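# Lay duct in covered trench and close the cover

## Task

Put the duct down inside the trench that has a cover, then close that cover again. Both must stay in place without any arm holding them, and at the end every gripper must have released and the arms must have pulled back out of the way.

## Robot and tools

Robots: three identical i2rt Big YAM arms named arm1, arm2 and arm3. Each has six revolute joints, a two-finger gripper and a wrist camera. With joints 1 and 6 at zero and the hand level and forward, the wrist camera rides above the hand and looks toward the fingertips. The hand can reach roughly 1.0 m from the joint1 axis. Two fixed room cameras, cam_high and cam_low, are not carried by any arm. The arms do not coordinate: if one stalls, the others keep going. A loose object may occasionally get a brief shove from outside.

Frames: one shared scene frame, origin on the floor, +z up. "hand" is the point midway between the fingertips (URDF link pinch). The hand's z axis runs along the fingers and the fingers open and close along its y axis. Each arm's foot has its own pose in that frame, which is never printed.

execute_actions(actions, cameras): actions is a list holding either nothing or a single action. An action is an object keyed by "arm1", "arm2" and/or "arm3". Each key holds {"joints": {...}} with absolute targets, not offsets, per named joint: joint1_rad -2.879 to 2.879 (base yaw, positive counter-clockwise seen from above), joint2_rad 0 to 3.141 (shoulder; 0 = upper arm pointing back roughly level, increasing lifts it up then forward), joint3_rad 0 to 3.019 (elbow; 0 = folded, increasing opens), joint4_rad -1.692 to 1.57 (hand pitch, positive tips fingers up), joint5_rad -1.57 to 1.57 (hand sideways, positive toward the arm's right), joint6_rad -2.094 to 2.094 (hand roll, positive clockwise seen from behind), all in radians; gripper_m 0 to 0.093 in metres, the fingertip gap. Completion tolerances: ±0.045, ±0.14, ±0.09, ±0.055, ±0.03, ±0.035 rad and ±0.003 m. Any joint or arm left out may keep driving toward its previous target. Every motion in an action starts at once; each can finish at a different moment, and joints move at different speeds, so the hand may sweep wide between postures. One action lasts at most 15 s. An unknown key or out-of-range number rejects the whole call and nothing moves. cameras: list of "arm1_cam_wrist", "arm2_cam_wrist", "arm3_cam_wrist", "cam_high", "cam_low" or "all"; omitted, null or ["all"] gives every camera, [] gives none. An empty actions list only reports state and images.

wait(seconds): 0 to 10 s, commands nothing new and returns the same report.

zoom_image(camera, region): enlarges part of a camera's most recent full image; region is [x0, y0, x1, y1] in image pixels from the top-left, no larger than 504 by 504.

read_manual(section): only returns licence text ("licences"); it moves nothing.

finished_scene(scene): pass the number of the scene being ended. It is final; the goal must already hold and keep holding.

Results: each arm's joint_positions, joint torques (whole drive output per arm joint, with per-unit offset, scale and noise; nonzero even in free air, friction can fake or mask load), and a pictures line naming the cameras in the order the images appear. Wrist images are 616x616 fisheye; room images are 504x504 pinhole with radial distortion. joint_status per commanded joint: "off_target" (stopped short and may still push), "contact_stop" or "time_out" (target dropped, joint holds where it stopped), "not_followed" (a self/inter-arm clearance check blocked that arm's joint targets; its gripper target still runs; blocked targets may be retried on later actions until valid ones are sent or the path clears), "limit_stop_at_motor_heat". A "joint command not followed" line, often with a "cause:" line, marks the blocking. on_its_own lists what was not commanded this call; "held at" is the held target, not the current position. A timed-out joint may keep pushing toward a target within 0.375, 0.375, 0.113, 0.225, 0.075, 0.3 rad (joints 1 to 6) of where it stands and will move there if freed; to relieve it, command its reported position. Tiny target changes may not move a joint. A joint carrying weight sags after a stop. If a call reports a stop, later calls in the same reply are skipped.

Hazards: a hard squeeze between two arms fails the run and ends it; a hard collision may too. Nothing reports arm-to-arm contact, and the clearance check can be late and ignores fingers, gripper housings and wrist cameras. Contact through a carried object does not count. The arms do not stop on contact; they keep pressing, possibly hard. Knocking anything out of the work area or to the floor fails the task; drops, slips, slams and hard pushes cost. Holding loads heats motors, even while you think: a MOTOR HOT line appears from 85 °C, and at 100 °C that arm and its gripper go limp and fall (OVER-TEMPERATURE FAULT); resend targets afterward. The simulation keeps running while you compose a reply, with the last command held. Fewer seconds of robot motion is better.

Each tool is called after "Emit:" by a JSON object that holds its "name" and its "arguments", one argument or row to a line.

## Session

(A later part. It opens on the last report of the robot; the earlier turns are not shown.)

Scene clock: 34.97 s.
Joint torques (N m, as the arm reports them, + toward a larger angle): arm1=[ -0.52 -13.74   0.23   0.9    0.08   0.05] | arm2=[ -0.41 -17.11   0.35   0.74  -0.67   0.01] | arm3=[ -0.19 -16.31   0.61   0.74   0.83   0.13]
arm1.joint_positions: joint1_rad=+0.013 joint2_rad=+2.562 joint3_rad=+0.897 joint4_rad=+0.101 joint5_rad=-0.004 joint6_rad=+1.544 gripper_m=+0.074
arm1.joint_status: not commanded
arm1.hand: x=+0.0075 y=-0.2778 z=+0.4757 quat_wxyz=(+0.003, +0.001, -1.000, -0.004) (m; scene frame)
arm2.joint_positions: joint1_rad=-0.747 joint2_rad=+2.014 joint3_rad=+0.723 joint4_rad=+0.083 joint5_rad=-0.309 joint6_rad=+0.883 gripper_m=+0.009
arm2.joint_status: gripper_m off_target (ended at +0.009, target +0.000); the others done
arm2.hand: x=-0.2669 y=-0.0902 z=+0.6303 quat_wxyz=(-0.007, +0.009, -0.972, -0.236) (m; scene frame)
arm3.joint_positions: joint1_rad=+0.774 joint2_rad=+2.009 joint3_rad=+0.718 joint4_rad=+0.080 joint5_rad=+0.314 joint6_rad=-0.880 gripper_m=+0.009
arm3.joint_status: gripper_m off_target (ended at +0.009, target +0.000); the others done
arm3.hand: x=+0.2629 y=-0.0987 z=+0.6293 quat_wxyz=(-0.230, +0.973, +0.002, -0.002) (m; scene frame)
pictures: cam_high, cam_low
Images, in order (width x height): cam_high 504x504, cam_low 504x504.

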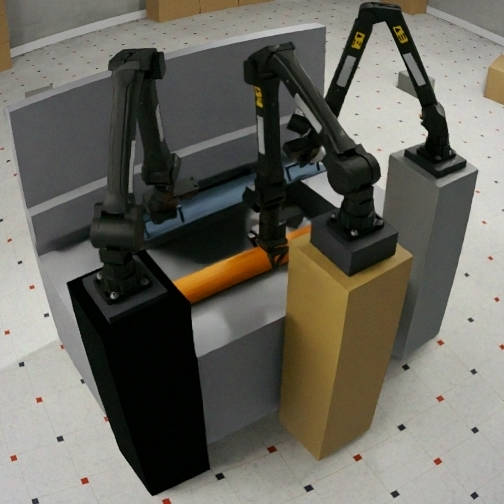

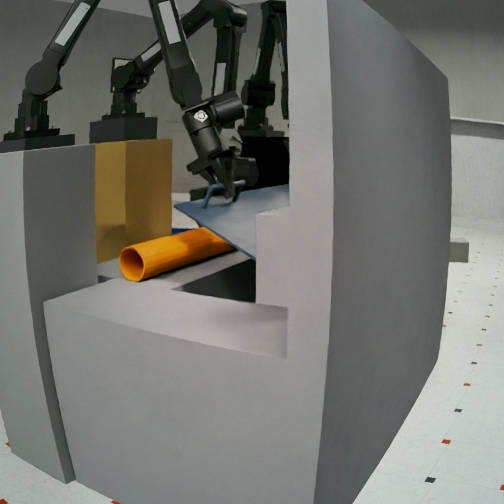

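Emit:
{"name": "execute_actions", "arguments": {
  "actions": [
    {"arm2":{"joints":{"joint1_rad":-0.689,"joint2_rad":1.855,"joint3_rad":0.74,"joint4_rad":0.265,"joint5_rad":-0.456,"joint6_rad":1.05,"gripper_m":0.0}},"arm3":{"joints":{"joint1_rad":0.712,"joint2_rad":1.855,"joint3_rad":0.738,"joint4_rad":0.258,"joint5_rad":0.468,"joint6_rad":-1.048,"gripper_m":0.0}}}
  ],
  "cameras": ["cam_high","cam_low"]
}}

Scene clock: 38.40 s.
Joint torques (N m, as the arm reports them, + toward a larger angle): arm1=[ -0.25 -14.2    0.15   0.82   0.08   0.06] | arm2=[  1.53 -16.8    5.5    3.79  -1.23   0.46] | arm3=[ -4.18 -15.68   5.74   4.12   1.39  -0.57]
arm1.joint_positions: joint1_rad=+0.013 joint2_rad=+2.562 joint3_rad=+0.897 joint4_rad=+0.101 joint5_rad=-0.004 joint6_rad=+1.544 gripper_m=+0.074
arm1.joint_status: not commanded
arm1.hand: x=+0.0075 y=-0.2778 z=+0.4757 quat_wxyz=(+0.003, +0.001, -1.000, -0.004) (m; scene frame)
arm2.joint_positions: joint1_rad=-0.720 joint2_rad=+1.924 joint3_rad=+0.712 joint4_rad=+0.200 joint5_rad=-0.428 joint6_rad=+0.987 gripper_m=+0.009
arm2.joint_status: joint4_rad time_out (moved +0.117 of +0.182); joint6_rad time_out (moved +0.104 of +0.167); gripper_m off_target (ended at +0.009, target +0.000); the others done
arm2.on_its_own: joint4_rad reads +0.200 and still pushes toward +0.265 since a time_out; joint6_rad reads +0.987 and still pushes toward +1.050 since a time_out
arm2.hand: x=-0.2673 y=-0.0427 z=+0.6861 quat_wxyz=(-0.004, +0.005, -0.940, -0.341) (m; scene frame)
arm3.joint_positions: joint1_rad=+0.751 joint2_rad=+1.918 joint3_rad=+0.706 joint4_rad=+0.189 joint5_rad=+0.438 joint6_rad=-0.988 gripper_m=+0.009
arm3.joint_status: joint4_rad time_out (moved +0.109 of +0.178); joint6_rad time_out (moved -0.108 of -0.168); gripper_m off_target (ended at +0.009, target +0.000); the others done
arm3.on_its_own: joint4_rad reads +0.189 and still pushes toward +0.258 since a time_out; joint6_rad reads -0.988 and still pushes toward -1.048 since a time_out
arm3.hand: x=+0.2624 y=-0.0526 z=+0.6838 quat_wxyz=(-0.333, +0.943, +0.010, +0.004) (m; scene frame)
pictures: cam_high, cam_low
Images, in order (width x height): cam_high 504x504, cam_low 504x504.

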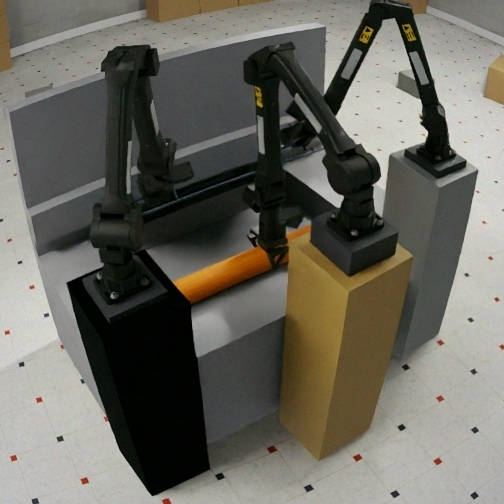

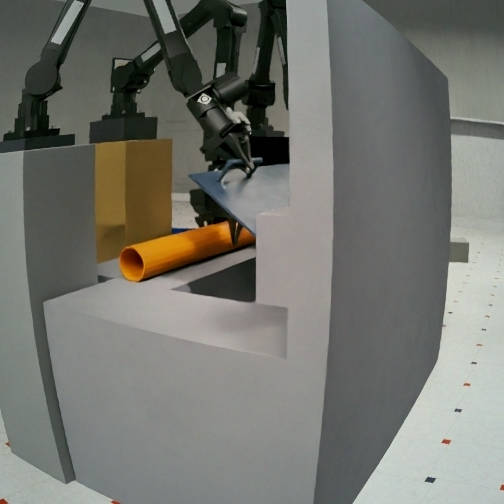

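Emit:
{"name": "execute_actions", "arguments": {
  "actions": [
    {"arm2":{"joints":{"joint1_rad":-0.605,"joint2_rad":1.80,"joint3_rad":0.895,"joint4_rad":-0.085,"joint5_rad":-0.322,"joint6_rad":1.02,"gripper_m":0.0}},"arm3":{"joints":{"joint1_rad":0.625,"joint2_rad":1.80,"joint3_rad":0.89,"joint4_rad":-0.085,"joint5_rad":0.33,"joint6_rad":-1.015,"gripper_m":0.0}}}
  ],
  "cameras": ["cam_high","cam_low"]
}}

Scene clock: 44.27 s.
Joint torques (N m, as the arm reports them, + toward a larger angle): arm1=[ -0.59 -13.92   0.16   0.83   0.07   0.06] | arm2=[  2.54 -15.55   9.06   1.24  -1.     0.14] | arm3=[ -4.72 -15.34   9.49   1.48   1.38  -0.02]
arm1.joint_positions: joint1_rad=+0.013 joint2_rad=+2.562 joint3_rad=+0.897 joint4_rad=+0.101 joint5_rad=-0.004 joint6_rad=+1.544 gripper_m=+0.074
arm1.joint_status: not commanded
arm1.hand: x=+0.0075 y=-0.2778 z=+0.4757 quat_wxyz=(+0.003, +0.001, -1.000, -0.004) (m; scene frame)
arm2.joint_positions: joint1_rad=-0.645 joint2_rad=+1.856 joint3_rad=+0.829 joint4_rad=-0.088 joint5_rad=-0.295 joint6_rad=+1.006 gripper_m=+0.009
arm2.joint_status: gripper_m off_target (ended at +0.009, target +0.000); the others done
arm2.hand: x=-0.2682 y=-0.0187 z=+0.7107 quat_wxyz=(-0.013, +0.005, -0.963, -0.268) (m; scene frame)
arm3.joint_positions: joint1_rad=+0.670 joint2_rad=+1.850 joint3_rad=+0.823 joint4_rad=-0.092 joint5_rad=+0.298 joint6_rad=-1.007 gripper_m=+0.009
arm3.joint_status: joint1_rad time_out (moved -0.081 of -0.126); joint5_rad time_out (moved -0.139 of -0.108); gripper_m off_target (ended at +0.009, target +0.000); the others done
arm3.on_its_own: joint1_rad reads +0.670 and still pushes toward +0.625 since a time_out; joint5_rad reads +0.298 and still pushes toward +0.330 since a time_out
arm3.hand: x=+0.2627 y=-0.0267 z=+0.7082 quat_wxyz=(-0.261, +0.965, +0.008, -0.008) (m; scene frame)
pictures: cam_high, cam_low
Images, in order (width x height): cam_high 504x504, cam_low 504x504.

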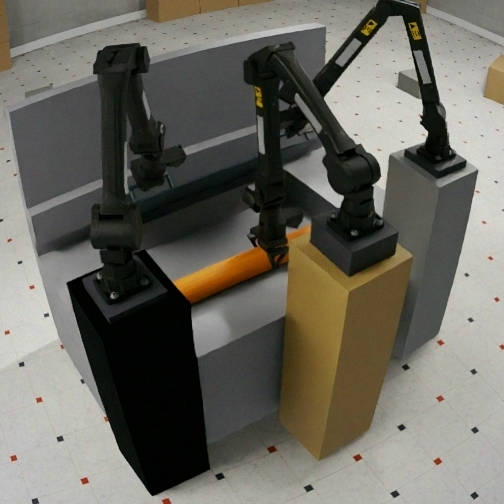

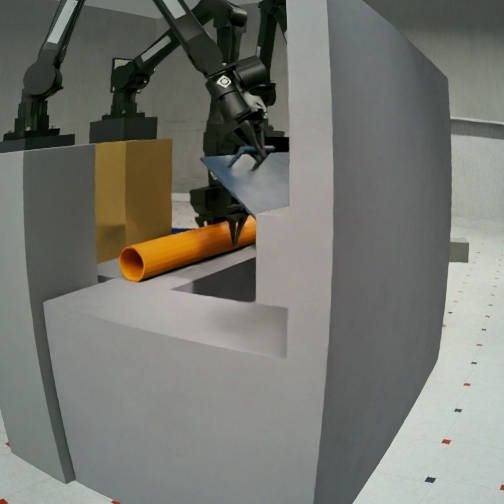

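Emit:
{"name": "execute_actions", "arguments": {
  "actions": [
    {"arm2":{"joints":{"joint1_rad":-0.52,"joint2_rad":1.835,"joint3_rad":1.155,"joint4_rad":-0.44,"joint5_rad":-0.21,"joint6_rad":1.065,"gripper_m":0.0}},"arm3":{"joints":{"joint1_rad":0.54,"joint2_rad":1.835,"joint3_rad":1.15,"joint4_rad":-0.44,"joint5_rad":0.212,"joint6_rad":-1.062,"gripper_m":0.0}}}
  ],
  "cameras": ["cam_high","cam_low"]
}}

Scene clock: 46.00 s.
Joint torques (N m, as the arm reports them, + toward a larger angle): arm1=[ -0.7  -13.8    0.11   0.86   0.09   0.04] | arm2=[  2.   -15.38  11.08   1.33  -1.17   0.08] | arm3=[ -3.43 -15.49  11.36   1.59   1.33   0.05]
arm1.joint_positions: joint1_rad=+0.013 joint2_rad=+2.562 joint3_rad=+0.897 joint4_rad=+0.101 joint5_rad=-0.004 joint6_rad=+1.544 gripper_m=+0.074
arm1.joint_status: not commanded
arm1.hand: x=+0.0075 y=-0.2778 z=+0.4757 quat_wxyz=(+0.003, +0.001, -1.000, -0.004) (m; scene frame)
arm2.joint_positions: joint1_rad=-0.548 joint2_rad=+1.865 joint3_rad=+1.079 joint4_rad=-0.453 joint5_rad=-0.178 joint6_rad=+1.059 gripper_m=+0.009
arm2.joint_status: joint5_rad off_target (ended at -0.178, target -0.210); gripper_m off_target (ended at +0.009, target +0.000); the others done
arm2.hand: x=-0.2695 y=+0.0362 z=+0.7503 quat_wxyz=(-0.012, +0.007, -0.982, -0.189) (m; scene frame)
arm3.joint_positions: joint1_rad=+0.570 joint2_rad=+1.861 joint3_rad=+1.075 joint4_rad=-0.454 joint5_rad=+0.180 joint6_rad=-1.062 gripper_m=+0.009
arm3.joint_status: joint5_rad off_target (ended at +0.180, target +0.212); gripper_m off_target (ended at +0.009, target +0.000); the others done
arm3.hand: x=+0.2630 y=+0.0306 z=+0.7470 quat_wxyz=(-0.182, +0.983, +0.005, -0.007) (m; scene frame)
pictures: cam_high, cam_low
Images, in order (width x height): cam_high 504x504, cam_low 504x504.

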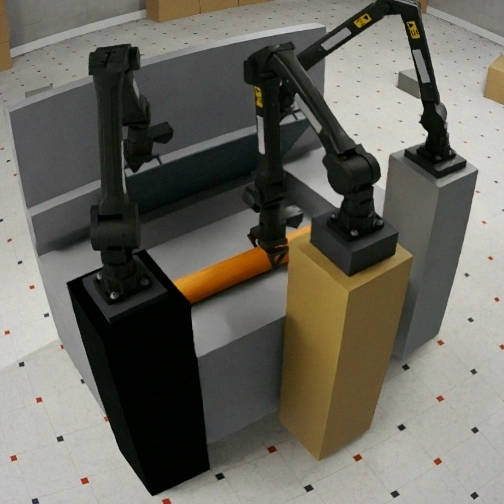

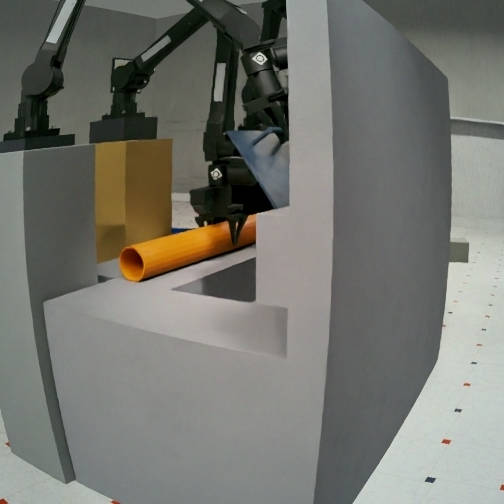

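Emit:
{"name": "execute_actions", "arguments": {
  "actions": [
    {"arm2":{"joints":{"joint1_rad":-0.45,"joint2_rad":1.975,"joint3_rad":1.445,"joint4_rad":-0.76,"joint5_rad":-0.115,"joint6_rad":1.12,"gripper_m":0.0}},"arm3":{"joints":{"joint1_rad":0.468,"joint2_rad":1.975,"joint3_rad":1.445,"joint4_rad":-0.76,"joint5_rad":0.118,"joint6_rad":-1.116,"gripper_m":0.0}}}
  ],
  "cameras": ["arm2_cam_wrist","cam_high","cam_low"]
}}

Scene clock: 49.43 s.
Joint torques (N m, as the arm reports them, + toward a larger angle): arm1=[ -0.67 -13.77   0.14   0.86   0.08   0.07] | arm2=[  3.33 -13.59  14.47   2.2   -1.18   0.27] | arm3=[ -5.   -14.35  14.61   2.28   1.21  -0.21]
arm1.joint_positions: joint1_rad=+0.013 joint2_rad=+2.562 joint3_rad=+0.897 joint4_rad=+0.101 joint5_rad=-0.004 joint6_rad=+1.544 gripper_m=+0.074
arm1.joint_status: not commanded
arm1.hand: x=+0.0075 y=-0.2778 z=+0.4757 quat_wxyz=(+0.003, +0.001, -1.000, -0.004) (m; scene frame)
arm2.joint_positions: joint1_rad=-0.494 joint2_rad=+1.956 joint3_rad=+1.324 joint4_rad=-0.799 joint5_rad=-0.080 joint6_rad=+1.089 gripper_m=+0.009
arm2.joint_status: joint3_rad time_out (moved +0.245 of +0.366); joint5_rad time_out (moved +0.098 of +0.063); gripper_m off_target (ended at +0.009, target +0.000); the others done
arm2.on_its_own: joint3_rad reads +1.324 and still pushes toward +1.436 since a time_out; joint5_rad reads -0.080 and still pushes toward -0.115 since a time_out
arm2.hand: x=-0.2703 y=+0.0621 z=+0.7646 quat_wxyz=(-0.003, +0.006, -0.997, -0.083) (m; scene frame)
arm3.joint_positions: joint1_rad=+0.516 joint2_rad=+1.956 joint3_rad=+1.326 joint4_rad=-0.801 joint5_rad=+0.088 joint6_rad=-1.094 gripper_m=+0.009
arm3.joint_status: joint1_rad time_out (moved -0.054 of -0.102); joint3_rad time_out (moved +0.251 of +0.370); joint5_rad time_out (moved -0.093 of -0.062); gripper_m off_target (ended at +0.009, target +0.000); the others done
arm3.on_its_own: joint1_rad reads +0.516 and still pushes toward +0.468 since a time_out; joint3_rad reads +1.326 and still pushes toward +1.439 since a time_out; joint5_rad reads +0.088 and still pushes toward +0.118 since a time_out
arm3.hand: x=+0.2634 y=+0.0590 z=+0.7608 quat_wxyz=(-0.078, +0.997, +0.006, +0.006) (m; scene frame)
pictures: arm2_cam_wrist, cam_high, cam_low
Images, in order (width x height): arm2_cam_wrist 616x616, cam_high 504x504, cam_low 504x504.

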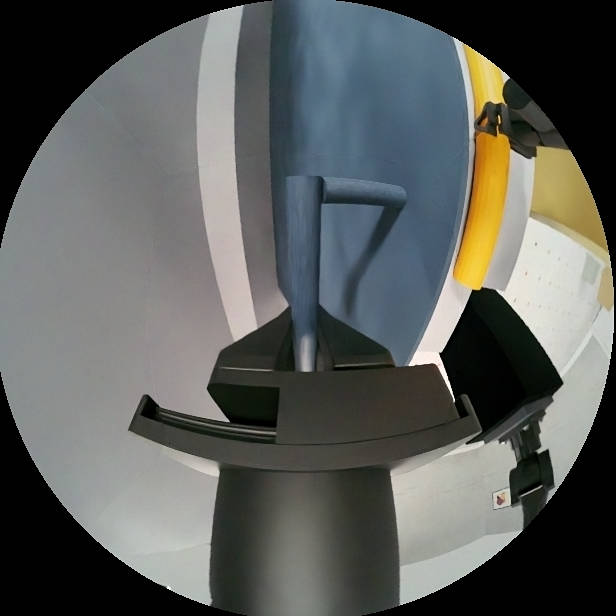

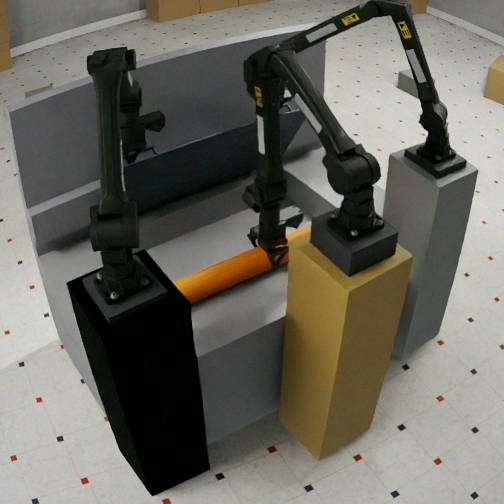

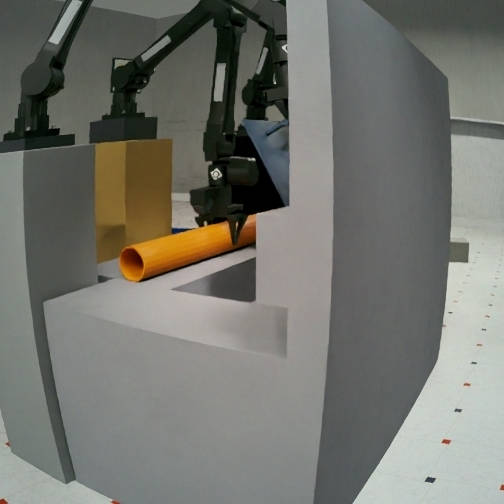

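Emit:
{"name": "execute_actions", "arguments": {
  "actions": [
    {"arm1":{"joints":{"joint2_rad":2.38,"joint3_rad":0.897,"joint4_rad":0.09,"gripper_m":0.06}},"arm2":{"joints":{"joint1_rad":-0.475,"joint2_rad":1.95,"joint3_rad":1.375,"joint4_rad":-0.785,"joint5_rad":-0.095,"joint6_rad":1.095,"gripper_m":0.0}},"arm3":{"joints":{"joint1_rad":0.497,"joint2_rad":1.95,"joint3_rad":1.375,"joint4_rad":-0.785,"joint5_rad":0.1,"joint6_rad":-1.098,"gripper_m":0.0}}}
  ],
  "cameras": ["arm1_cam_wrist","cam_high","cam_low"]
}}

Scene clock: 52.10 s.
Joint torques (N m, as the arm reports them, + toward a larger angle): arm1=[ -0.42 -18.48   2.43   0.92   0.09   0.06] | arm2=[  0.97 -16.19   9.87   1.2   -0.75   0.14] | arm3=[ -2.61 -15.94   9.98   1.41   0.7   -0.04]
arm1.joint_positions: joint1_rad=+0.013 joint2_rad=+2.401 joint3_rad=+0.894 joint4_rad=+0.090 joint5_rad=-0.004 joint6_rad=+1.544 gripper_m=+0.074
arm1.joint_status: gripper_m off_target (ended at +0.074, target +0.060); the others done
arm1.hand: x=+0.0094 y=-0.2104 z=+0.5326 quat_wxyz=(+0.001, +0.001, -0.997, -0.078) (m; scene frame)
arm2.joint_positions: joint1_rad=-0.494 joint2_rad=+1.956 joint3_rad=+1.324 joint4_rad=-0.802 joint5_rad=-0.074 joint6_rad=+1.087 gripper_m=+0.009
arm2.joint_status: gripper_m off_target (ended at +0.009, target +0.000); the others done
arm2.hand: x=-0.2700 y=+0.0611 z=+0.7644 quat_wxyz=(-0.005, +0.007, -0.997, -0.080) (m; scene frame)
arm3.joint_positions: joint1_rad=+0.515 joint2_rad=+1.956 joint3_rad=+1.326 joint4_rad=-0.803 joint5_rad=+0.082 joint6_rad=-1.093 gripper_m=+0.009
arm3.joint_status: gripper_m off_target (ended at +0.009, target +0.000); the others done
arm3.hand: x=+0.2630 y=+0.0581 z=+0.7607 quat_wxyz=(-0.075, +0.997, +0.005, +0.004) (m; scene frame)
pictures: arm1_cam_wrist, cam_high, cam_low
Images, in order (width x height): arm1_cam_wrist 616x616, cam_high 504x504, cam_low 504x504.

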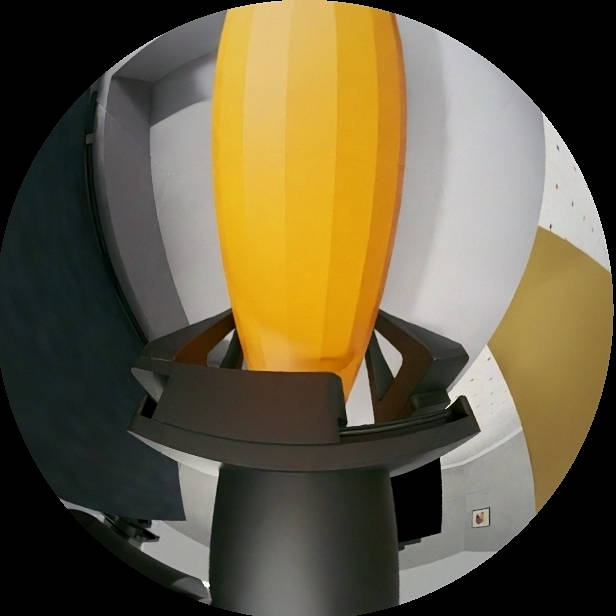

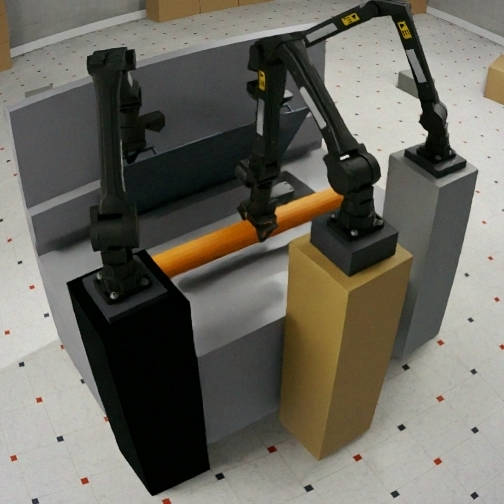

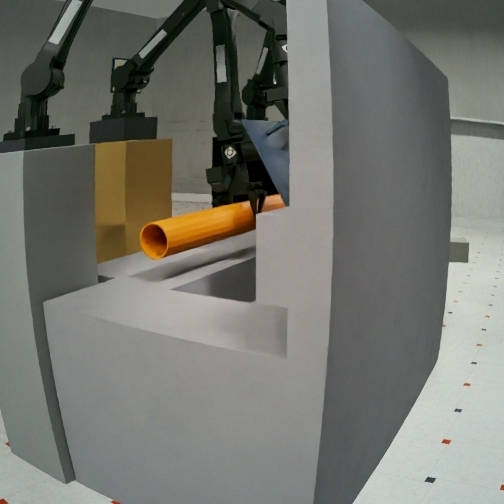

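Emit:
{"name": "zoom_image", "arguments": {
  "camera": "cam_low",
  "region": [120, 200, 300, 320]
}}

Emit:
{"name": "zoom_image", "arguments": {
  "camera": "cam_high",
  "region": [100, 100, 400, 320]
}}

Region (120, 200, 300, 320) of cam_low's 504x504 image, scaled by 2.800, with more detail than that image has.

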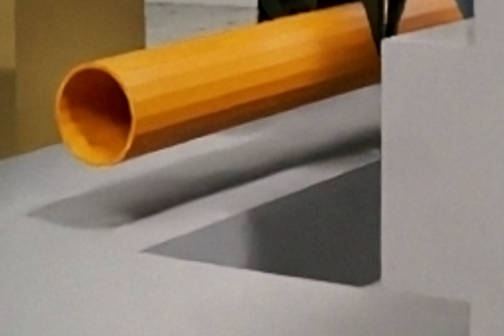

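Region (100, 100, 400, 320) of cam_high's 504x504 image, scaled by 1.680, with more detail than that image has; it fills the top 370 rows of this view, and the rest is white.

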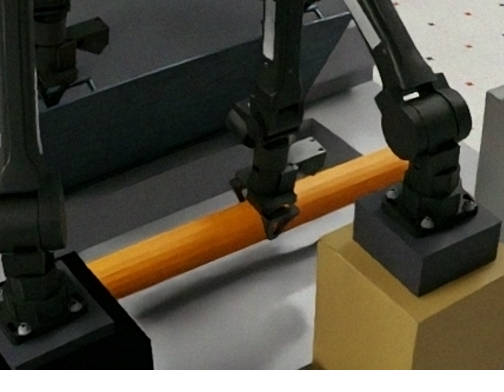

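Emit:
{"name": "execute_actions", "arguments": {
  "actions": [
    {"arm1":{"joints":{"joint1_rad":0.04,"joint2_rad":2.44,"joint3_rad":1.23,"joint4_rad":-0.315,"joint6_rad":1.571,"gripper_m":0.06}}}
  ],
  "cameras": []
}}

Emit:
{"name": "execute_actions", "arguments": {
  "actions": [
    {"arm1":{"joints":{"joint1_rad":0.04,"joint2_rad":2.575,"joint3_rad":1.49,"joint4_rad":-0.436,"joint6_rad":1.571,"gripper_m":0.06}}}
  ],
  "cameras": ["arm1_cam_wrist","cam_high","cam_low"]
}}

Scene clock: 56.67 s.
Joint torques (N m, as the arm reports them, + toward a larger angle): arm1=[  0.29 -21.36   5.2    0.17   0.09   0.1 ] | arm2=[  0.16 -15.86   9.66   1.17  -0.77   0.14] | arm3=[ -2.53 -15.96   9.97   1.4    0.7   -0.04]
arm1.joint_positions: joint1_rad=+0.035 joint2_rad=+2.463 joint3_rad=+1.220 joint4_rad=-0.308 joint5_rad=-0.004 joint6_rad=+1.564 gripper_m=+0.074
arm1.joint_status: gripper_m off_target (ended at +0.074, target +0.060); the others done
arm1.hand: x=+0.0005 y=-0.1320 z=+0.5292 quat_wxyz=(+0.003, +0.002, -1.000, -0.011) (m; scene frame)
arm2.joint_positions: joint1_rad=-0.494 joint2_rad=+1.956 joint3_rad=+1.324 joint4_rad=-0.802 joint5_rad=-0.074 joint6_rad=+1.087 gripper_m=+0.009
arm2.joint_status: not commanded
arm2.hand: x=-0.2700 y=+0.0611 z=+0.7644 quat_wxyz=(-0.005, +0.007, -0.997, -0.080) (m; scene frame)
arm3.joint_positions: joint1_rad=+0.515 joint2_rad=+1.956 joint3_rad=+1.326 joint4_rad=-0.803 joint5_rad=+0.082 joint6_rad=-1.093 gripper_m=+0.009
arm3.joint_status: not commanded
arm3.hand: x=+0.2630 y=+0.0581 z=+0.7607 quat_wxyz=(-0.075, +0.997, +0.005, +0.004) (m; scene frame)
pictures: none
No camera images: the call's "cameras" was empty. Leave "cameras" out to get every camera's image.

Scene clock: 57.83 s.
Joint torques (N m, as the arm reports them, + toward a larger angle): arm1=[ -0.21 -24.13   7.65   0.14   0.09   0.05] | arm2=[  1.15 -15.95   9.85   1.35  -0.75   0.12] | arm3=[ -2.62 -15.96   9.98   1.4    0.7   -0.04]
arm1.joint_positions: joint1_rad=+0.035 joint2_rad=+2.605 joint3_rad=+1.464 joint4_rad=-0.427 joint5_rad=-0.004 joint6_rad=+1.565 gripper_m=+0.074
arm1.joint_status: gripper_m off_target (ended at +0.074, target +0.060); the others done
arm1.hand: x=+0.0006 y=-0.0775 z=+0.4940 quat_wxyz=(+0.003, +0.001, -1.000, -0.002) (m; scene frame)
arm2.joint_positions: joint1_rad=-0.494 joint2_rad=+1.956 joint3_rad=+1.324 joint4_rad=-0.802 joint5_rad=-0.074 joint6_rad=+1.087 gripper_m=+0.009
arm2.joint_status: not commanded
arm2.hand: x=-0.2700 y=+0.0611 z=+0.7644 quat_wxyz=(-0.005, +0.007, -0.997, -0.080) (m; scene frame)
arm3.joint_positions: joint1_rad=+0.515 joint2_rad=+1.956 joint3_rad=+1.326 joint4_rad=-0.803 joint5_rad=+0.082 joint6_rad=-1.093 gripper_m=+0.009
arm3.joint_status: not commanded
arm3.hand: x=+0.2630 y=+0.0581 z=+0.7607 quat_wxyz=(-0.075, +0.997, +0.005, +0.004) (m; scene frame)
pictures: arm1_cam_wrist, cam_high, cam_low
Images, in order (width x height): arm1_cam_wrist 616x616, cam_high 504x504, cam_low 504x504.

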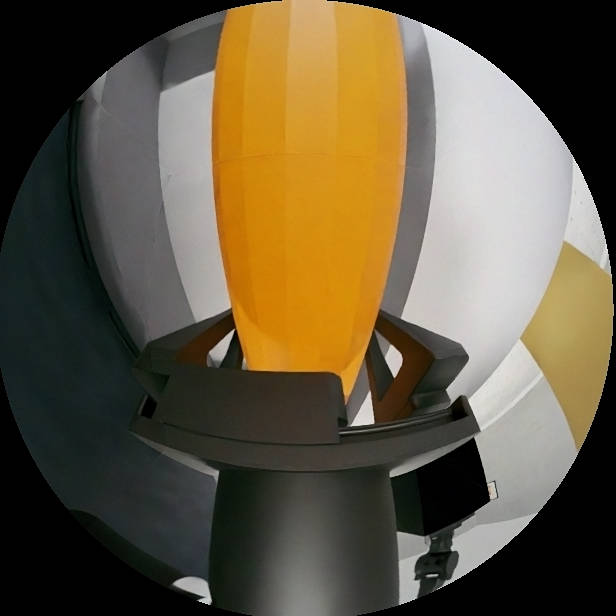

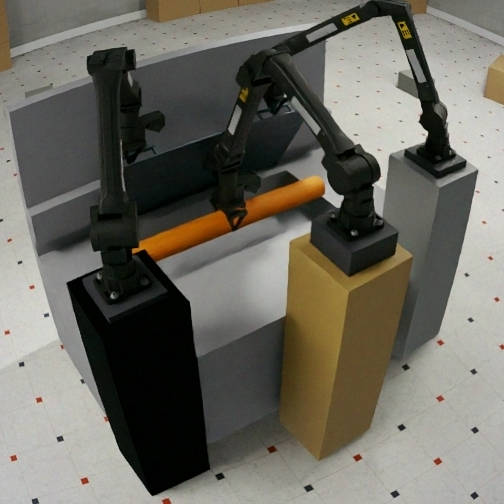

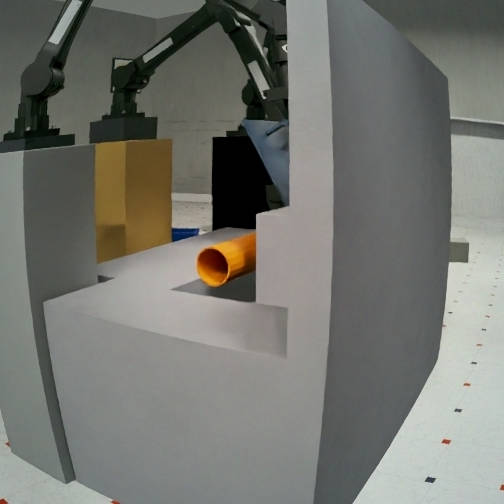

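Emit:
{"name": "zoom_image", "arguments": {
  "camera": "cam_low",
  "region": [160, 220, 280, 320]
}}

Emit:
{"name": "zoom_image", "arguments": {
  "camera": "cam_high",
  "region": [120, 150, 360, 290]
}}

Region (160, 220, 280, 320) of cam_low's 504x504 image, scaled by 4.200, with more detail than that image has.

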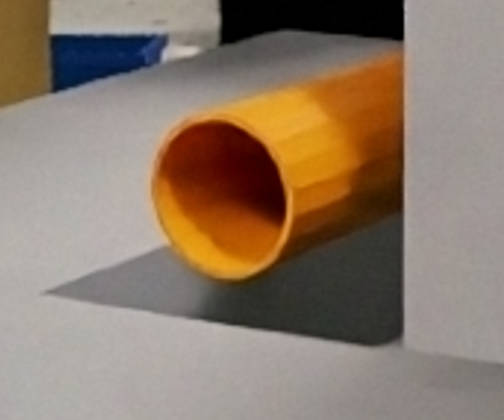

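Region (120, 150, 360, 290) of cam_high's 504x504 image, scaled by 2.100, with more detail than that image has; it fills the top 294 rows of this view, and the rest is white.

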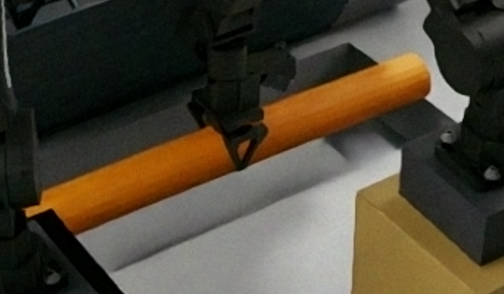

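Emit:
{"name": "execute_actions", "arguments": {
  "actions": [
    {"arm1":{"joints":{"joint2_rad":2.705,"joint3_rad":1.583,"joint4_rad":-0.395,"gripper_m":0.06}}}
  ],
  "cameras": ["cam_high","cam_low"]
}}

Scene clock: 61.53 s.
Joint torques (N m, as the arm reports them, + toward a larger angle): arm1=[ -0.27 -23.94   6.98   0.56   0.09   0.05] | arm2=[  0.63 -15.53   9.87   0.98  -0.72   0.12] | arm3=[ -2.55 -15.94   9.98   1.4    0.7   -0.04]
arm1.joint_positions: joint1_rad=+0.035 joint2_rad=+2.724 joint3_rad=+1.560 joint4_rad=-0.398 joint5_rad=-0.004 joint6_rad=+1.565 gripper_m=+0.074
arm1.joint_status: gripper_m off_target (ended at +0.074, target +0.060); the others done
arm1.hand: x=+0.0005 y=-0.0706 z=+0.4466 quat_wxyz=(+0.003, +0.001, -1.000, -0.005) (m; scene frame)
arm2.joint_positions: joint1_rad=-0.494 joint2_rad=+1.956 joint3_rad=+1.324 joint4_rad=-0.802 joint5_rad=-0.074 joint6_rad=+1.087 gripper_m=+0.009
arm2.joint_status: not commanded
arm2.hand: x=-0.2700 y=+0.0611 z=+0.7644 quat_wxyz=(-0.005, +0.007, -0.997, -0.080) (m; scene frame)
arm3.joint_positions: joint1_rad=+0.515 joint2_rad=+1.956 joint3_rad=+1.326 joint4_rad=-0.803 joint5_rad=+0.082 joint6_rad=-1.093 gripper_m=+0.009
arm3.joint_status: not commanded
arm3.hand: x=+0.2630 y=+0.0581 z=+0.7607 quat_wxyz=(-0.075, +0.997, +0.005, +0.004) (m; scene frame)
pictures: cam_high, cam_low
Images, in order (width x height): cam_high 504x504, cam_low 504x504.

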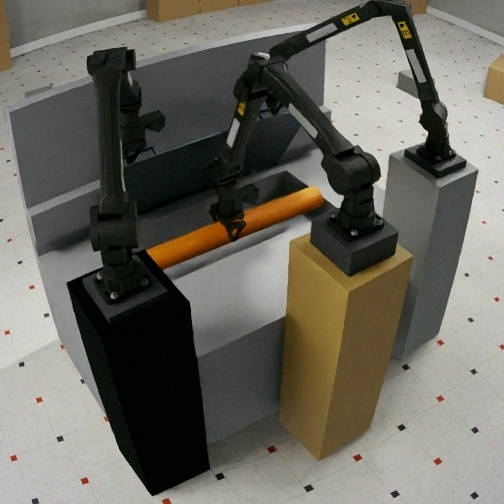

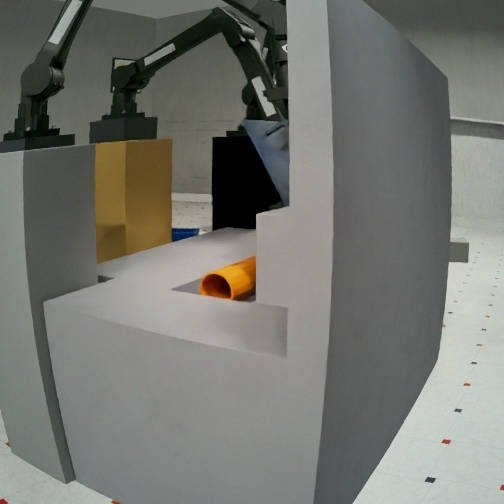

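Entering the trench cleanly. Continue lower.

Emit:
{"name": "execute_actions", "arguments": {
  "actions": [
    {"arm1":{"joints":{"joint2_rad":2.838,"joint3_rad":1.682,"joint4_rad":-0.372,"gripper_m":0.06}}}
  ],
  "cameras": ["arm1_cam_wrist","cam_high"]
}}

Scene clock: 63.07 s.
Joint torques (N m, as the arm reports them, + toward a larger angle): arm1=[ -0.21 -24.2    6.5    0.59   0.08   0.06] | arm2=[  1.63 -15.56   9.92   1.35  -0.78   0.11] | arm3=[ -2.55 -15.96   9.97   1.37   0.7   -0.04]
arm1.joint_positions: joint1_rad=+0.035 joint2_rad=+2.861 joint3_rad=+1.661 joint4_rad=-0.374 joint5_rad=-0.004 joint6_rad=+1.565 gripper_m=+0.074
arm1.joint_status: gripper_m off_target (ended at +0.074, target +0.060); the others done
arm1.hand: x=+0.0003 y=-0.0769 z=+0.3895 quat_wxyz=(+0.003, +0.001, -1.000, +0.001) (m; scene frame)
arm2.joint_positions: joint1_rad=-0.494 joint2_rad=+1.956 joint3_rad=+1.324 joint4_rad=-0.802 joint5_rad=-0.074 joint6_rad=+1.087 gripper_m=+0.009
arm2.joint_status: not commanded
arm2.hand: x=-0.2700 y=+0.0611 z=+0.7644 quat_wxyz=(-0.005, +0.007, -0.997, -0.080) (m; scene frame)
arm3.joint_positions: joint1_rad=+0.515 joint2_rad=+1.956 joint3_rad=+1.326 joint4_rad=-0.803 joint5_rad=+0.082 joint6_rad=-1.093 gripper_m=+0.009
arm3.joint_status: not commanded
arm3.hand: x=+0.2630 y=+0.0581 z=+0.7607 quat_wxyz=(-0.075, +0.997, +0.005, +0.004) (m; scene frame)
pictures: arm1_cam_wrist, cam_high
Images, in order (width x height): arm1_cam_wrist 616x616, cam_high 504x504.

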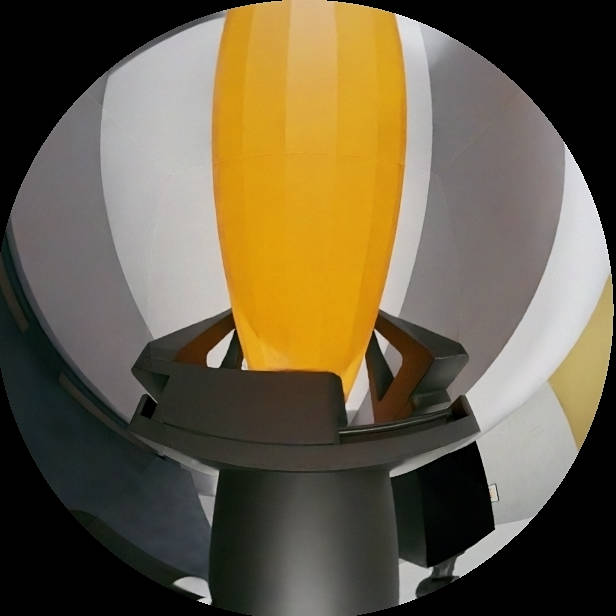

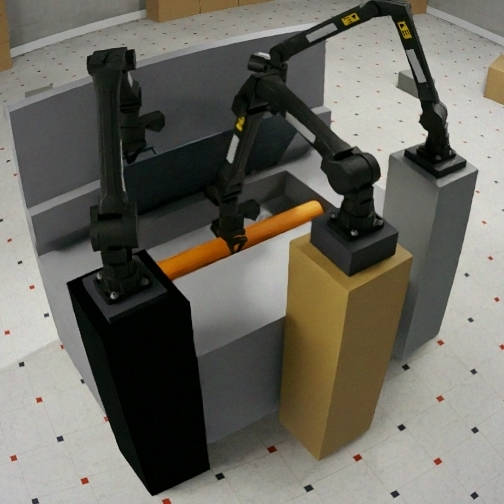

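Emit:
{"name": "execute_actions", "arguments": {
  "actions": [
    {"arm1":{"joints":{"joint2_rad":2.893,"joint3_rad":1.732,"joint4_rad":-0.366,"gripper_m":0.06}}}
  ],
  "cameras": ["arm1_cam_wrist"]
}}

Scene clock: 64.63 s.
Joint torques (N m, as the arm reports them, + toward a larger angle): arm1=[ -0.02 -22.92   7.52   0.75   0.09   0.05] | arm2=[  1.02 -15.44   9.77   1.35  -0.72   0.12] | arm3=[ -2.54 -15.92   9.97   1.41   0.7   -0.04]
arm1.joint_positions: joint1_rad=+0.035 joint2_rad=+2.899 joint3_rad=+1.700 joint4_rad=-0.373 joint5_rad=-0.004 joint6_rad=+1.565 gripper_m=+0.074
arm1.joint_status: gripper_m off_target (ended at +0.074, target +0.060); the others done
arm1.hand: x=+0.0003 y=-0.0752 z=+0.3750 quat_wxyz=(+0.003, +0.001, -1.000, +0.000) (m; scene frame)
arm2.joint_positions: joint1_rad=-0.494 joint2_rad=+1.956 joint3_rad=+1.324 joint4_rad=-0.802 joint5_rad=-0.074 joint6_rad=+1.087 gripper_m=+0.009
arm2.joint_status: not commanded
arm2.hand: x=-0.2700 y=+0.0611 z=+0.7644 quat_wxyz=(-0.005, +0.007, -0.997, -0.080) (m; scene frame)
arm3.joint_positions: joint1_rad=+0.515 joint2_rad=+1.956 joint3_rad=+1.326 joint4_rad=-0.803 joint5_rad=+0.082 joint6_rad=-1.093 gripper_m=+0.009
arm3.joint_status: not commanded
arm3.hand: x=+0.2630 y=+0.0581 z=+0.7607 quat_wxyz=(-0.075, +0.997, +0.005, +0.004) (m; scene frame)
pictures: arm1_cam_wrist
Images, in order (width x height): arm1_cam_wrist 616x616.

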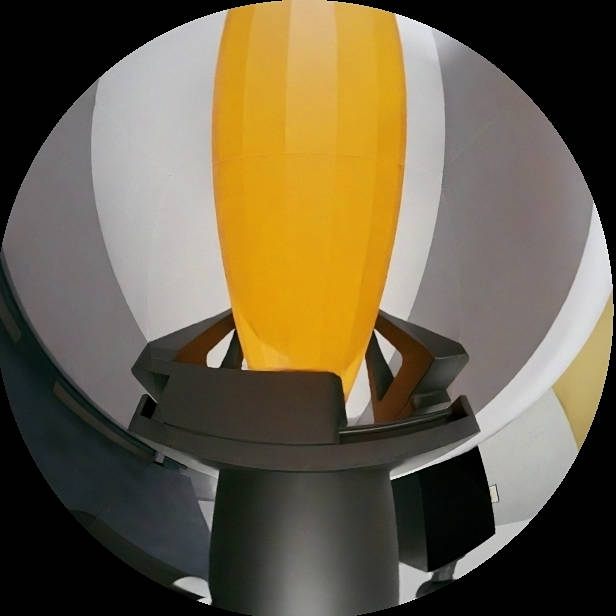

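Emit:
{"name": "execute_actions", "arguments": {
  "actions": [
    {"arm1":{"joints":{"joint2_rad":2.925,"joint3_rad":1.725,"gripper_m":0.06}}}
  ],
  "cameras": []
}}

Scene clock: 65.70 s.
Joint torques (N m, as the arm reports them, + toward a larger angle): arm1=[ -0.4  -21.09   6.6    0.76   0.09   0.06] | arm2=[  0.83 -15.31   9.68   1.23  -0.79   0.11] | arm3=[ -2.62 -15.95   9.98   1.38   0.7   -0.04]
arm1.joint_positions: joint1_rad=+0.035 joint2_rad=+2.915 joint3_rad=+1.701 joint4_rad=-0.372 joint5_rad=-0.003 joint6_rad=+1.566 gripper_m=+0.074
arm1.joint_status: gripper_m off_target (ended at +0.074, target +0.060); the others done
arm1.hand: x=+0.0003 y=-0.0837 z=+0.3666 quat_wxyz=(+0.003, +0.001, -1.000, +0.007) (m; scene frame)
arm2.joint_positions: joint1_rad=-0.494 joint2_rad=+1.956 joint3_rad=+1.324 joint4_rad=-0.802 joint5_rad=-0.074 joint6_rad=+1.087 gripper_m=+0.009
arm2.joint_status: not commanded
arm2.hand: x=-0.2700 y=+0.0611 z=+0.7644 quat_wxyz=(-0.005, +0.007, -0.997, -0.080) (m; scene frame)
arm3.joint_positions: joint1_rad=+0.515 joint2_rad=+1.956 joint3_rad=+1.326 joint4_rad=-0.803 joint5_rad=+0.082 joint6_rad=-1.093 gripper_m=+0.009
arm3.joint_status: not commanded
arm3.hand: x=+0.2630 y=+0.0581 z=+0.7607 quat_wxyz=(-0.075, +0.997, +0.005, +0.004) (m; scene frame)
pictures: none
No camera images: the call's "cameras" was empty. Leave "cameras" out to get every camera's image.

Emit:
{"name": "execute_actions", "arguments": {
  "actions": [
    {"arm1":{"joints":{"joint2_rad":2.95,"joint3_rad":1.745,"gripper_m":0.06}}}
  ],
  "cameras": ["arm1_cam_wrist"]
}}

Scene clock: 66.33 s.
Joint torques (N m, as the arm reports them, + toward a larger angle): arm1=[ -0.19 -18.79   8.18   0.66   0.08   0.04] | arm2=[  1.16 -15.11   9.7    1.22  -0.75   0.13] | arm3=[ -2.6  -15.95   9.95   1.39   0.7   -0.03]
arm1.joint_positions: joint1_rad=+0.035 joint2_rad=+2.916 joint3_rad=+1.702 joint4_rad=-0.372 joint5_rad=-0.003 joint6_rad=+1.566 gripper_m=+0.074
arm1.joint_status: gripper_m off_target (ended at +0.074, target +0.060); the others done
arm1.hand: x=+0.0003 y=-0.0837 z=+0.3663 quat_wxyz=(+0.003, +0.001, -1.000, +0.007) (m; scene frame)
arm2.joint_positions: joint1_rad=-0.494 joint2_rad=+1.956 joint3_rad=+1.324 joint4_rad=-0.802 joint5_rad=-0.074 joint6_rad=+1.087 gripper_m=+0.009
arm2.joint_status: not commanded
arm2.hand: x=-0.2700 y=+0.0611 z=+0.7644 quat_wxyz=(-0.005, +0.007, -0.997, -0.080) (m; scene frame)
arm3.joint_positions: joint1_rad=+0.515 joint2_rad=+1.956 joint3_rad=+1.326 joint4_rad=-0.803 joint5_rad=+0.082 joint6_rad=-1.093 gripper_m=+0.009
arm3.joint_status: not commanded
arm3.hand: x=+0.2630 y=+0.0581 z=+0.7607 quat_wxyz=(-0.075, +0.997, +0.005, +0.004) (m; scene frame)
pictures: arm1_cam_wrist
Images, in order (width x height): arm1_cam_wrist 616x616.

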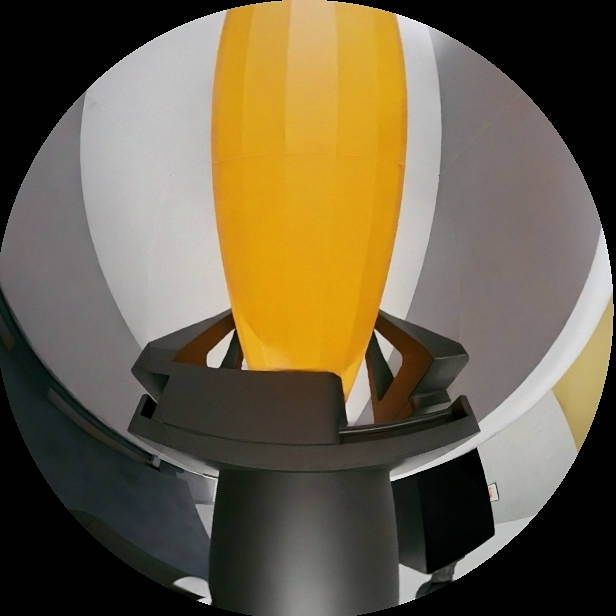

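Emit:
{"name": "execute_actions", "arguments": {
  "actions": [
    {"arm1":{"joints":{"joint2_rad":2.925,"joint3_rad":1.705,"gripper_m":0.093}}}
  ],
  "cameras": ["arm1_cam_wrist"]
}}

Scene clock: 67.07 s.
Joint torques (N m, as the arm reports them, + toward a larger angle): arm1=[ -0.01 -21.43   4.81   0.72   0.1    0.06] | arm2=[  1.22 -15.78   9.9    1.27  -0.69   0.13] | arm3=[ -2.62 -16.04   9.98   1.41   0.7   -0.04]
arm1.joint_positions: joint1_rad=+0.035 joint2_rad=+2.916 joint3_rad=+1.702 joint4_rad=-0.372 joint5_rad=-0.003 joint6_rad=+1.566 gripper_m=+0.093
arm1.joint_status: all done
arm1.hand: x=+0.0003 y=-0.0837 z=+0.3663 quat_wxyz=(+0.003, +0.001, -1.000, +0.007) (m; scene frame)
arm2.joint_positions: joint1_rad=-0.494 joint2_rad=+1.956 joint3_rad=+1.324 joint4_rad=-0.802 joint5_rad=-0.074 joint6_rad=+1.087 gripper_m=+0.009
arm2.joint_status: not commanded
arm2.hand: x=-0.2700 y=+0.0611 z=+0.7644 quat_wxyz=(-0.005, +0.007, -0.997, -0.080) (m; scene frame)
arm3.joint_positions: joint1_rad=+0.515 joint2_rad=+1.956 joint3_rad=+1.326 joint4_rad=-0.803 joint5_rad=+0.082 joint6_rad=-1.093 gripper_m=+0.009
arm3.joint_status: not commanded
arm3.hand: x=+0.2630 y=+0.0581 z=+0.7607 quat_wxyz=(-0.075, +0.997, +0.005, +0.004) (m; scene frame)
pictures: arm1_cam_wrist
Images, in order (width x height): arm1_cam_wrist 616x616.

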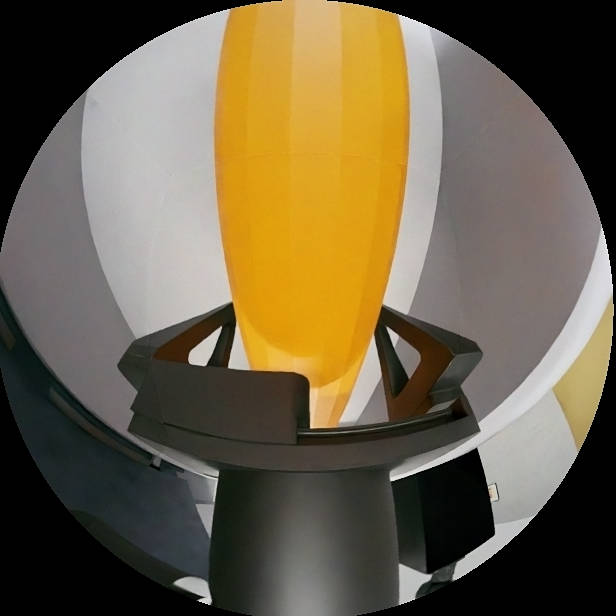

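Emit:
{"name": "execute_actions", "arguments": {
  "actions": [
    {"arm1":{"joints":{"joint2_rad":2.81,"joint3_rad":1.61,"joint4_rad":-0.36}}}
  ],
  "cameras": []
}}

Emit:
{"name": "execute_actions", "arguments": {
  "actions": [
    {"arm1":{"joints":{"joint2_rad":2.69,"joint3_rad":1.51,"joint4_rad":-0.37}}}
  ],
  "cameras": ["arm1_cam_wrist"]
}}

Scene clock: 68.40 s.
Joint torques (N m, as the arm reports them, + toward a larger angle): arm1=[ -0.44 -23.12   4.78   0.81   0.08   0.04] | arm2=[  0.93 -15.42   9.76   1.23  -0.73   0.11] | arm3=[ -2.53 -15.98   9.97   1.4    0.71  -0.03]
arm1.joint_positions: joint1_rad=+0.035 joint2_rad=+2.824 joint3_rad=+1.608 joint4_rad=-0.365 joint5_rad=-0.003 joint6_rad=+1.566 gripper_m=+0.093
arm1.joint_status: all done
arm1.hand: x=+0.0004 y=-0.0869 z=+0.4012 quat_wxyz=(+0.003, +0.001, -1.000, +0.005) (m; scene frame)
arm2.joint_positions: joint1_rad=-0.494 joint2_rad=+1.956 joint3_rad=+1.324 joint4_rad=-0.802 joint5_rad=-0.074 joint6_rad=+1.087 gripper_m=+0.009
arm2.joint_status: not commanded
arm2.hand: x=-0.2700 y=+0.0611 z=+0.7644 quat_wxyz=(-0.005, +0.007, -0.997, -0.080) (m; scene frame)
arm3.joint_positions: joint1_rad=+0.515 joint2_rad=+1.956 joint3_rad=+1.326 joint4_rad=-0.803 joint5_rad=+0.082 joint6_rad=-1.093 gripper_m=+0.009
arm3.joint_status: not commanded
arm3.hand: x=+0.2630 y=+0.0581 z=+0.7607 quat_wxyz=(-0.075, +0.997, +0.005, +0.004) (m; scene frame)
pictures: none
No camera images: the call's "cameras" was empty. Leave "cameras" out to get every camera's image.

Scene clock: 69.33 s.
Joint torques (N m, as the arm reports them, + toward a larger angle): arm1=[ -0.3  -22.33   4.89   0.36   0.08   0.06] | arm2=[  1.42 -15.45  10.02   1.18  -0.76   0.09] | arm3=[ -2.56 -15.95   9.97   1.39   0.7   -0.03]
arm1.joint_positions: joint1_rad=+0.035 joint2_rad=+2.693 joint3_rad=+1.510 joint4_rad=-0.365 joint5_rad=-0.003 joint6_rad=+1.566 gripper_m=+0.093
arm1.joint_status: all done
arm1.hand: x=+0.0006 y=-0.0772 z=+0.4551 quat_wxyz=(+0.003, +0.001, -1.000, -0.012) (m; scene frame)
arm2.joint_positions: joint1_rad=-0.494 joint2_rad=+1.956 joint3_rad=+1.324 joint4_rad=-0.802 joint5_rad=-0.074 joint6_rad=+1.087 gripper_m=+0.009
arm2.joint_status: not commanded
arm2.hand: x=-0.2700 y=+0.0611 z=+0.7644 quat_wxyz=(-0.005, +0.007, -0.997, -0.080) (m; scene frame)
arm3.joint_positions: joint1_rad=+0.515 joint2_rad=+1.956 joint3_rad=+1.326 joint4_rad=-0.803 joint5_rad=+0.082 joint6_rad=-1.093 gripper_m=+0.009
arm3.joint_status: not commanded
arm3.hand: x=+0.2630 y=+0.0581 z=+0.7607 quat_wxyz=(-0.075, +0.997, +0.005, +0.004) (m; scene frame)
pictures: arm1_cam_wrist
Images, in order (width x height): arm1_cam_wrist 616x616.

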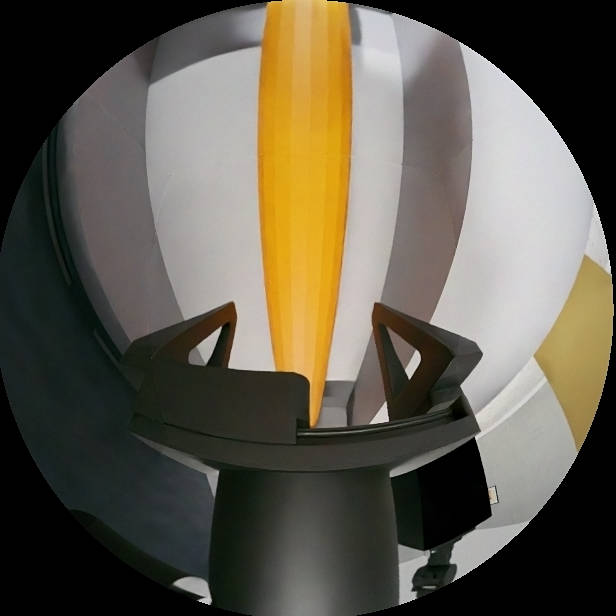

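Emit:
{"name": "execute_actions", "arguments": {
  "actions": [
    {"arm1":{"joints":{"joint2_rad":2.42,"joint3_rad":1.17,"joint4_rad":-0.31}}}
  ],
  "cameras": []
}}

Emit:
{"name": "execute_actions", "arguments": {
  "actions": [
    {"arm1":{"joints":{"joint2_rad":1.7,"joint3_rad":0.45,"joint4_rad":-0.3,"joint6_rad":0.8}}}
  ],
  "cameras": ["cam_high"]
}}

Scene clock: 71.40 s.
Joint torques (N m, as the arm reports them, + toward a larger angle): arm1=[ -0.13 -18.73   4.37   1.1    0.09   0.04] | arm2=[  0.55 -15.99   9.82   1.09  -0.71   0.07] | arm3=[ -2.49 -15.97   9.97   1.39   0.7   -0.04]
arm1.joint_positions: joint1_rad=+0.035 joint2_rad=+2.410 joint3_rad=+1.172 joint4_rad=-0.320 joint5_rad=-0.003 joint6_rad=+1.566 gripper_m=+0.093
arm1.joint_status: all done
arm1.hand: x=+0.0006 y=-0.1427 z=+0.5471 quat_wxyz=(+0.003, +0.001, -1.000, -0.007) (m; scene frame)
arm2.joint_positions: joint1_rad=-0.494 joint2_rad=+1.956 joint3_rad=+1.324 joint4_rad=-0.802 joint5_rad=-0.074 joint6_rad=+1.087 gripper_m=+0.009
arm2.joint_status: not commanded
arm2.hand: x=-0.2700 y=+0.0611 z=+0.7644 quat_wxyz=(-0.005, +0.007, -0.997, -0.080) (m; scene frame)
arm3.joint_positions: joint1_rad=+0.515 joint2_rad=+1.956 joint3_rad=+1.326 joint4_rad=-0.803 joint5_rad=+0.082 joint6_rad=-1.093 gripper_m=+0.009
arm3.joint_status: not commanded
arm3.hand: x=+0.2630 y=+0.0581 z=+0.7607 quat_wxyz=(-0.075, +0.997, +0.005, +0.004) (m; scene frame)
pictures: none
No camera images: the call's "cameras" was empty. Leave "cameras" out to get every camera's image.

Scene clock: 73.13 s.
Joint torques (N m, as the arm reports them, + toward a larger angle): arm1=[ -0.4  -10.77   4.47   0.81   0.05  -0.08] | arm2=[  1.48 -15.22   9.78   1.28  -0.71   0.1 ] | arm3=[ -2.56 -15.94   9.96   1.37   0.7   -0.04]
arm1.joint_positions: joint1_rad=+0.035 joint2_rad=+1.716 joint3_rad=+0.446 joint4_rad=-0.306 joint5_rad=-0.003 joint6_rad=+0.808 gripper_m=+0.093
arm1.joint_status: all done
arm1.hand: x=+0.0003 y=-0.3637 z=+0.7056 quat_wxyz=(+0.003, +0.371, -0.929, +0.000) (m; scene frame)
arm2.joint_positions: joint1_rad=-0.494 joint2_rad=+1.956 joint3_rad=+1.324 joint4_rad=-0.802 joint5_rad=-0.074 joint6_rad=+1.087 gripper_m=+0.009
arm2.joint_status: not commanded
arm2.hand: x=-0.2700 y=+0.0611 z=+0.7644 quat_wxyz=(-0.005, +0.007, -0.997, -0.080) (m; scene frame)
arm3.joint_positions: joint1_rad=+0.515 joint2_rad=+1.956 joint3_rad=+1.326 joint4_rad=-0.803 joint5_rad=+0.082 joint6_rad=-1.093 gripper_m=+0.009
arm3.joint_status: not commanded
arm3.hand: x=+0.2630 y=+0.0581 z=+0.7607 quat_wxyz=(-0.075, +0.997, +0.005, +0.004) (m; scene frame)
pictures: cam_high
Images, in order (width x height): cam_high 504x504.

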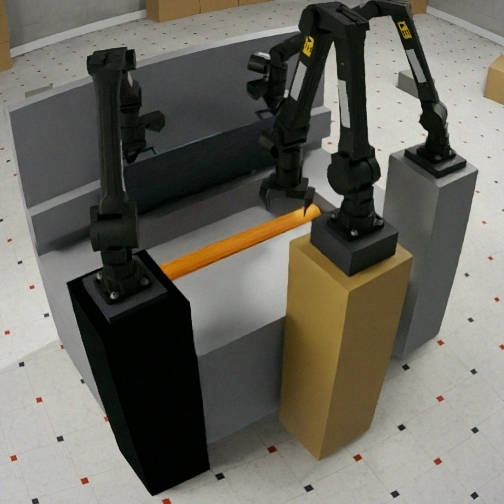

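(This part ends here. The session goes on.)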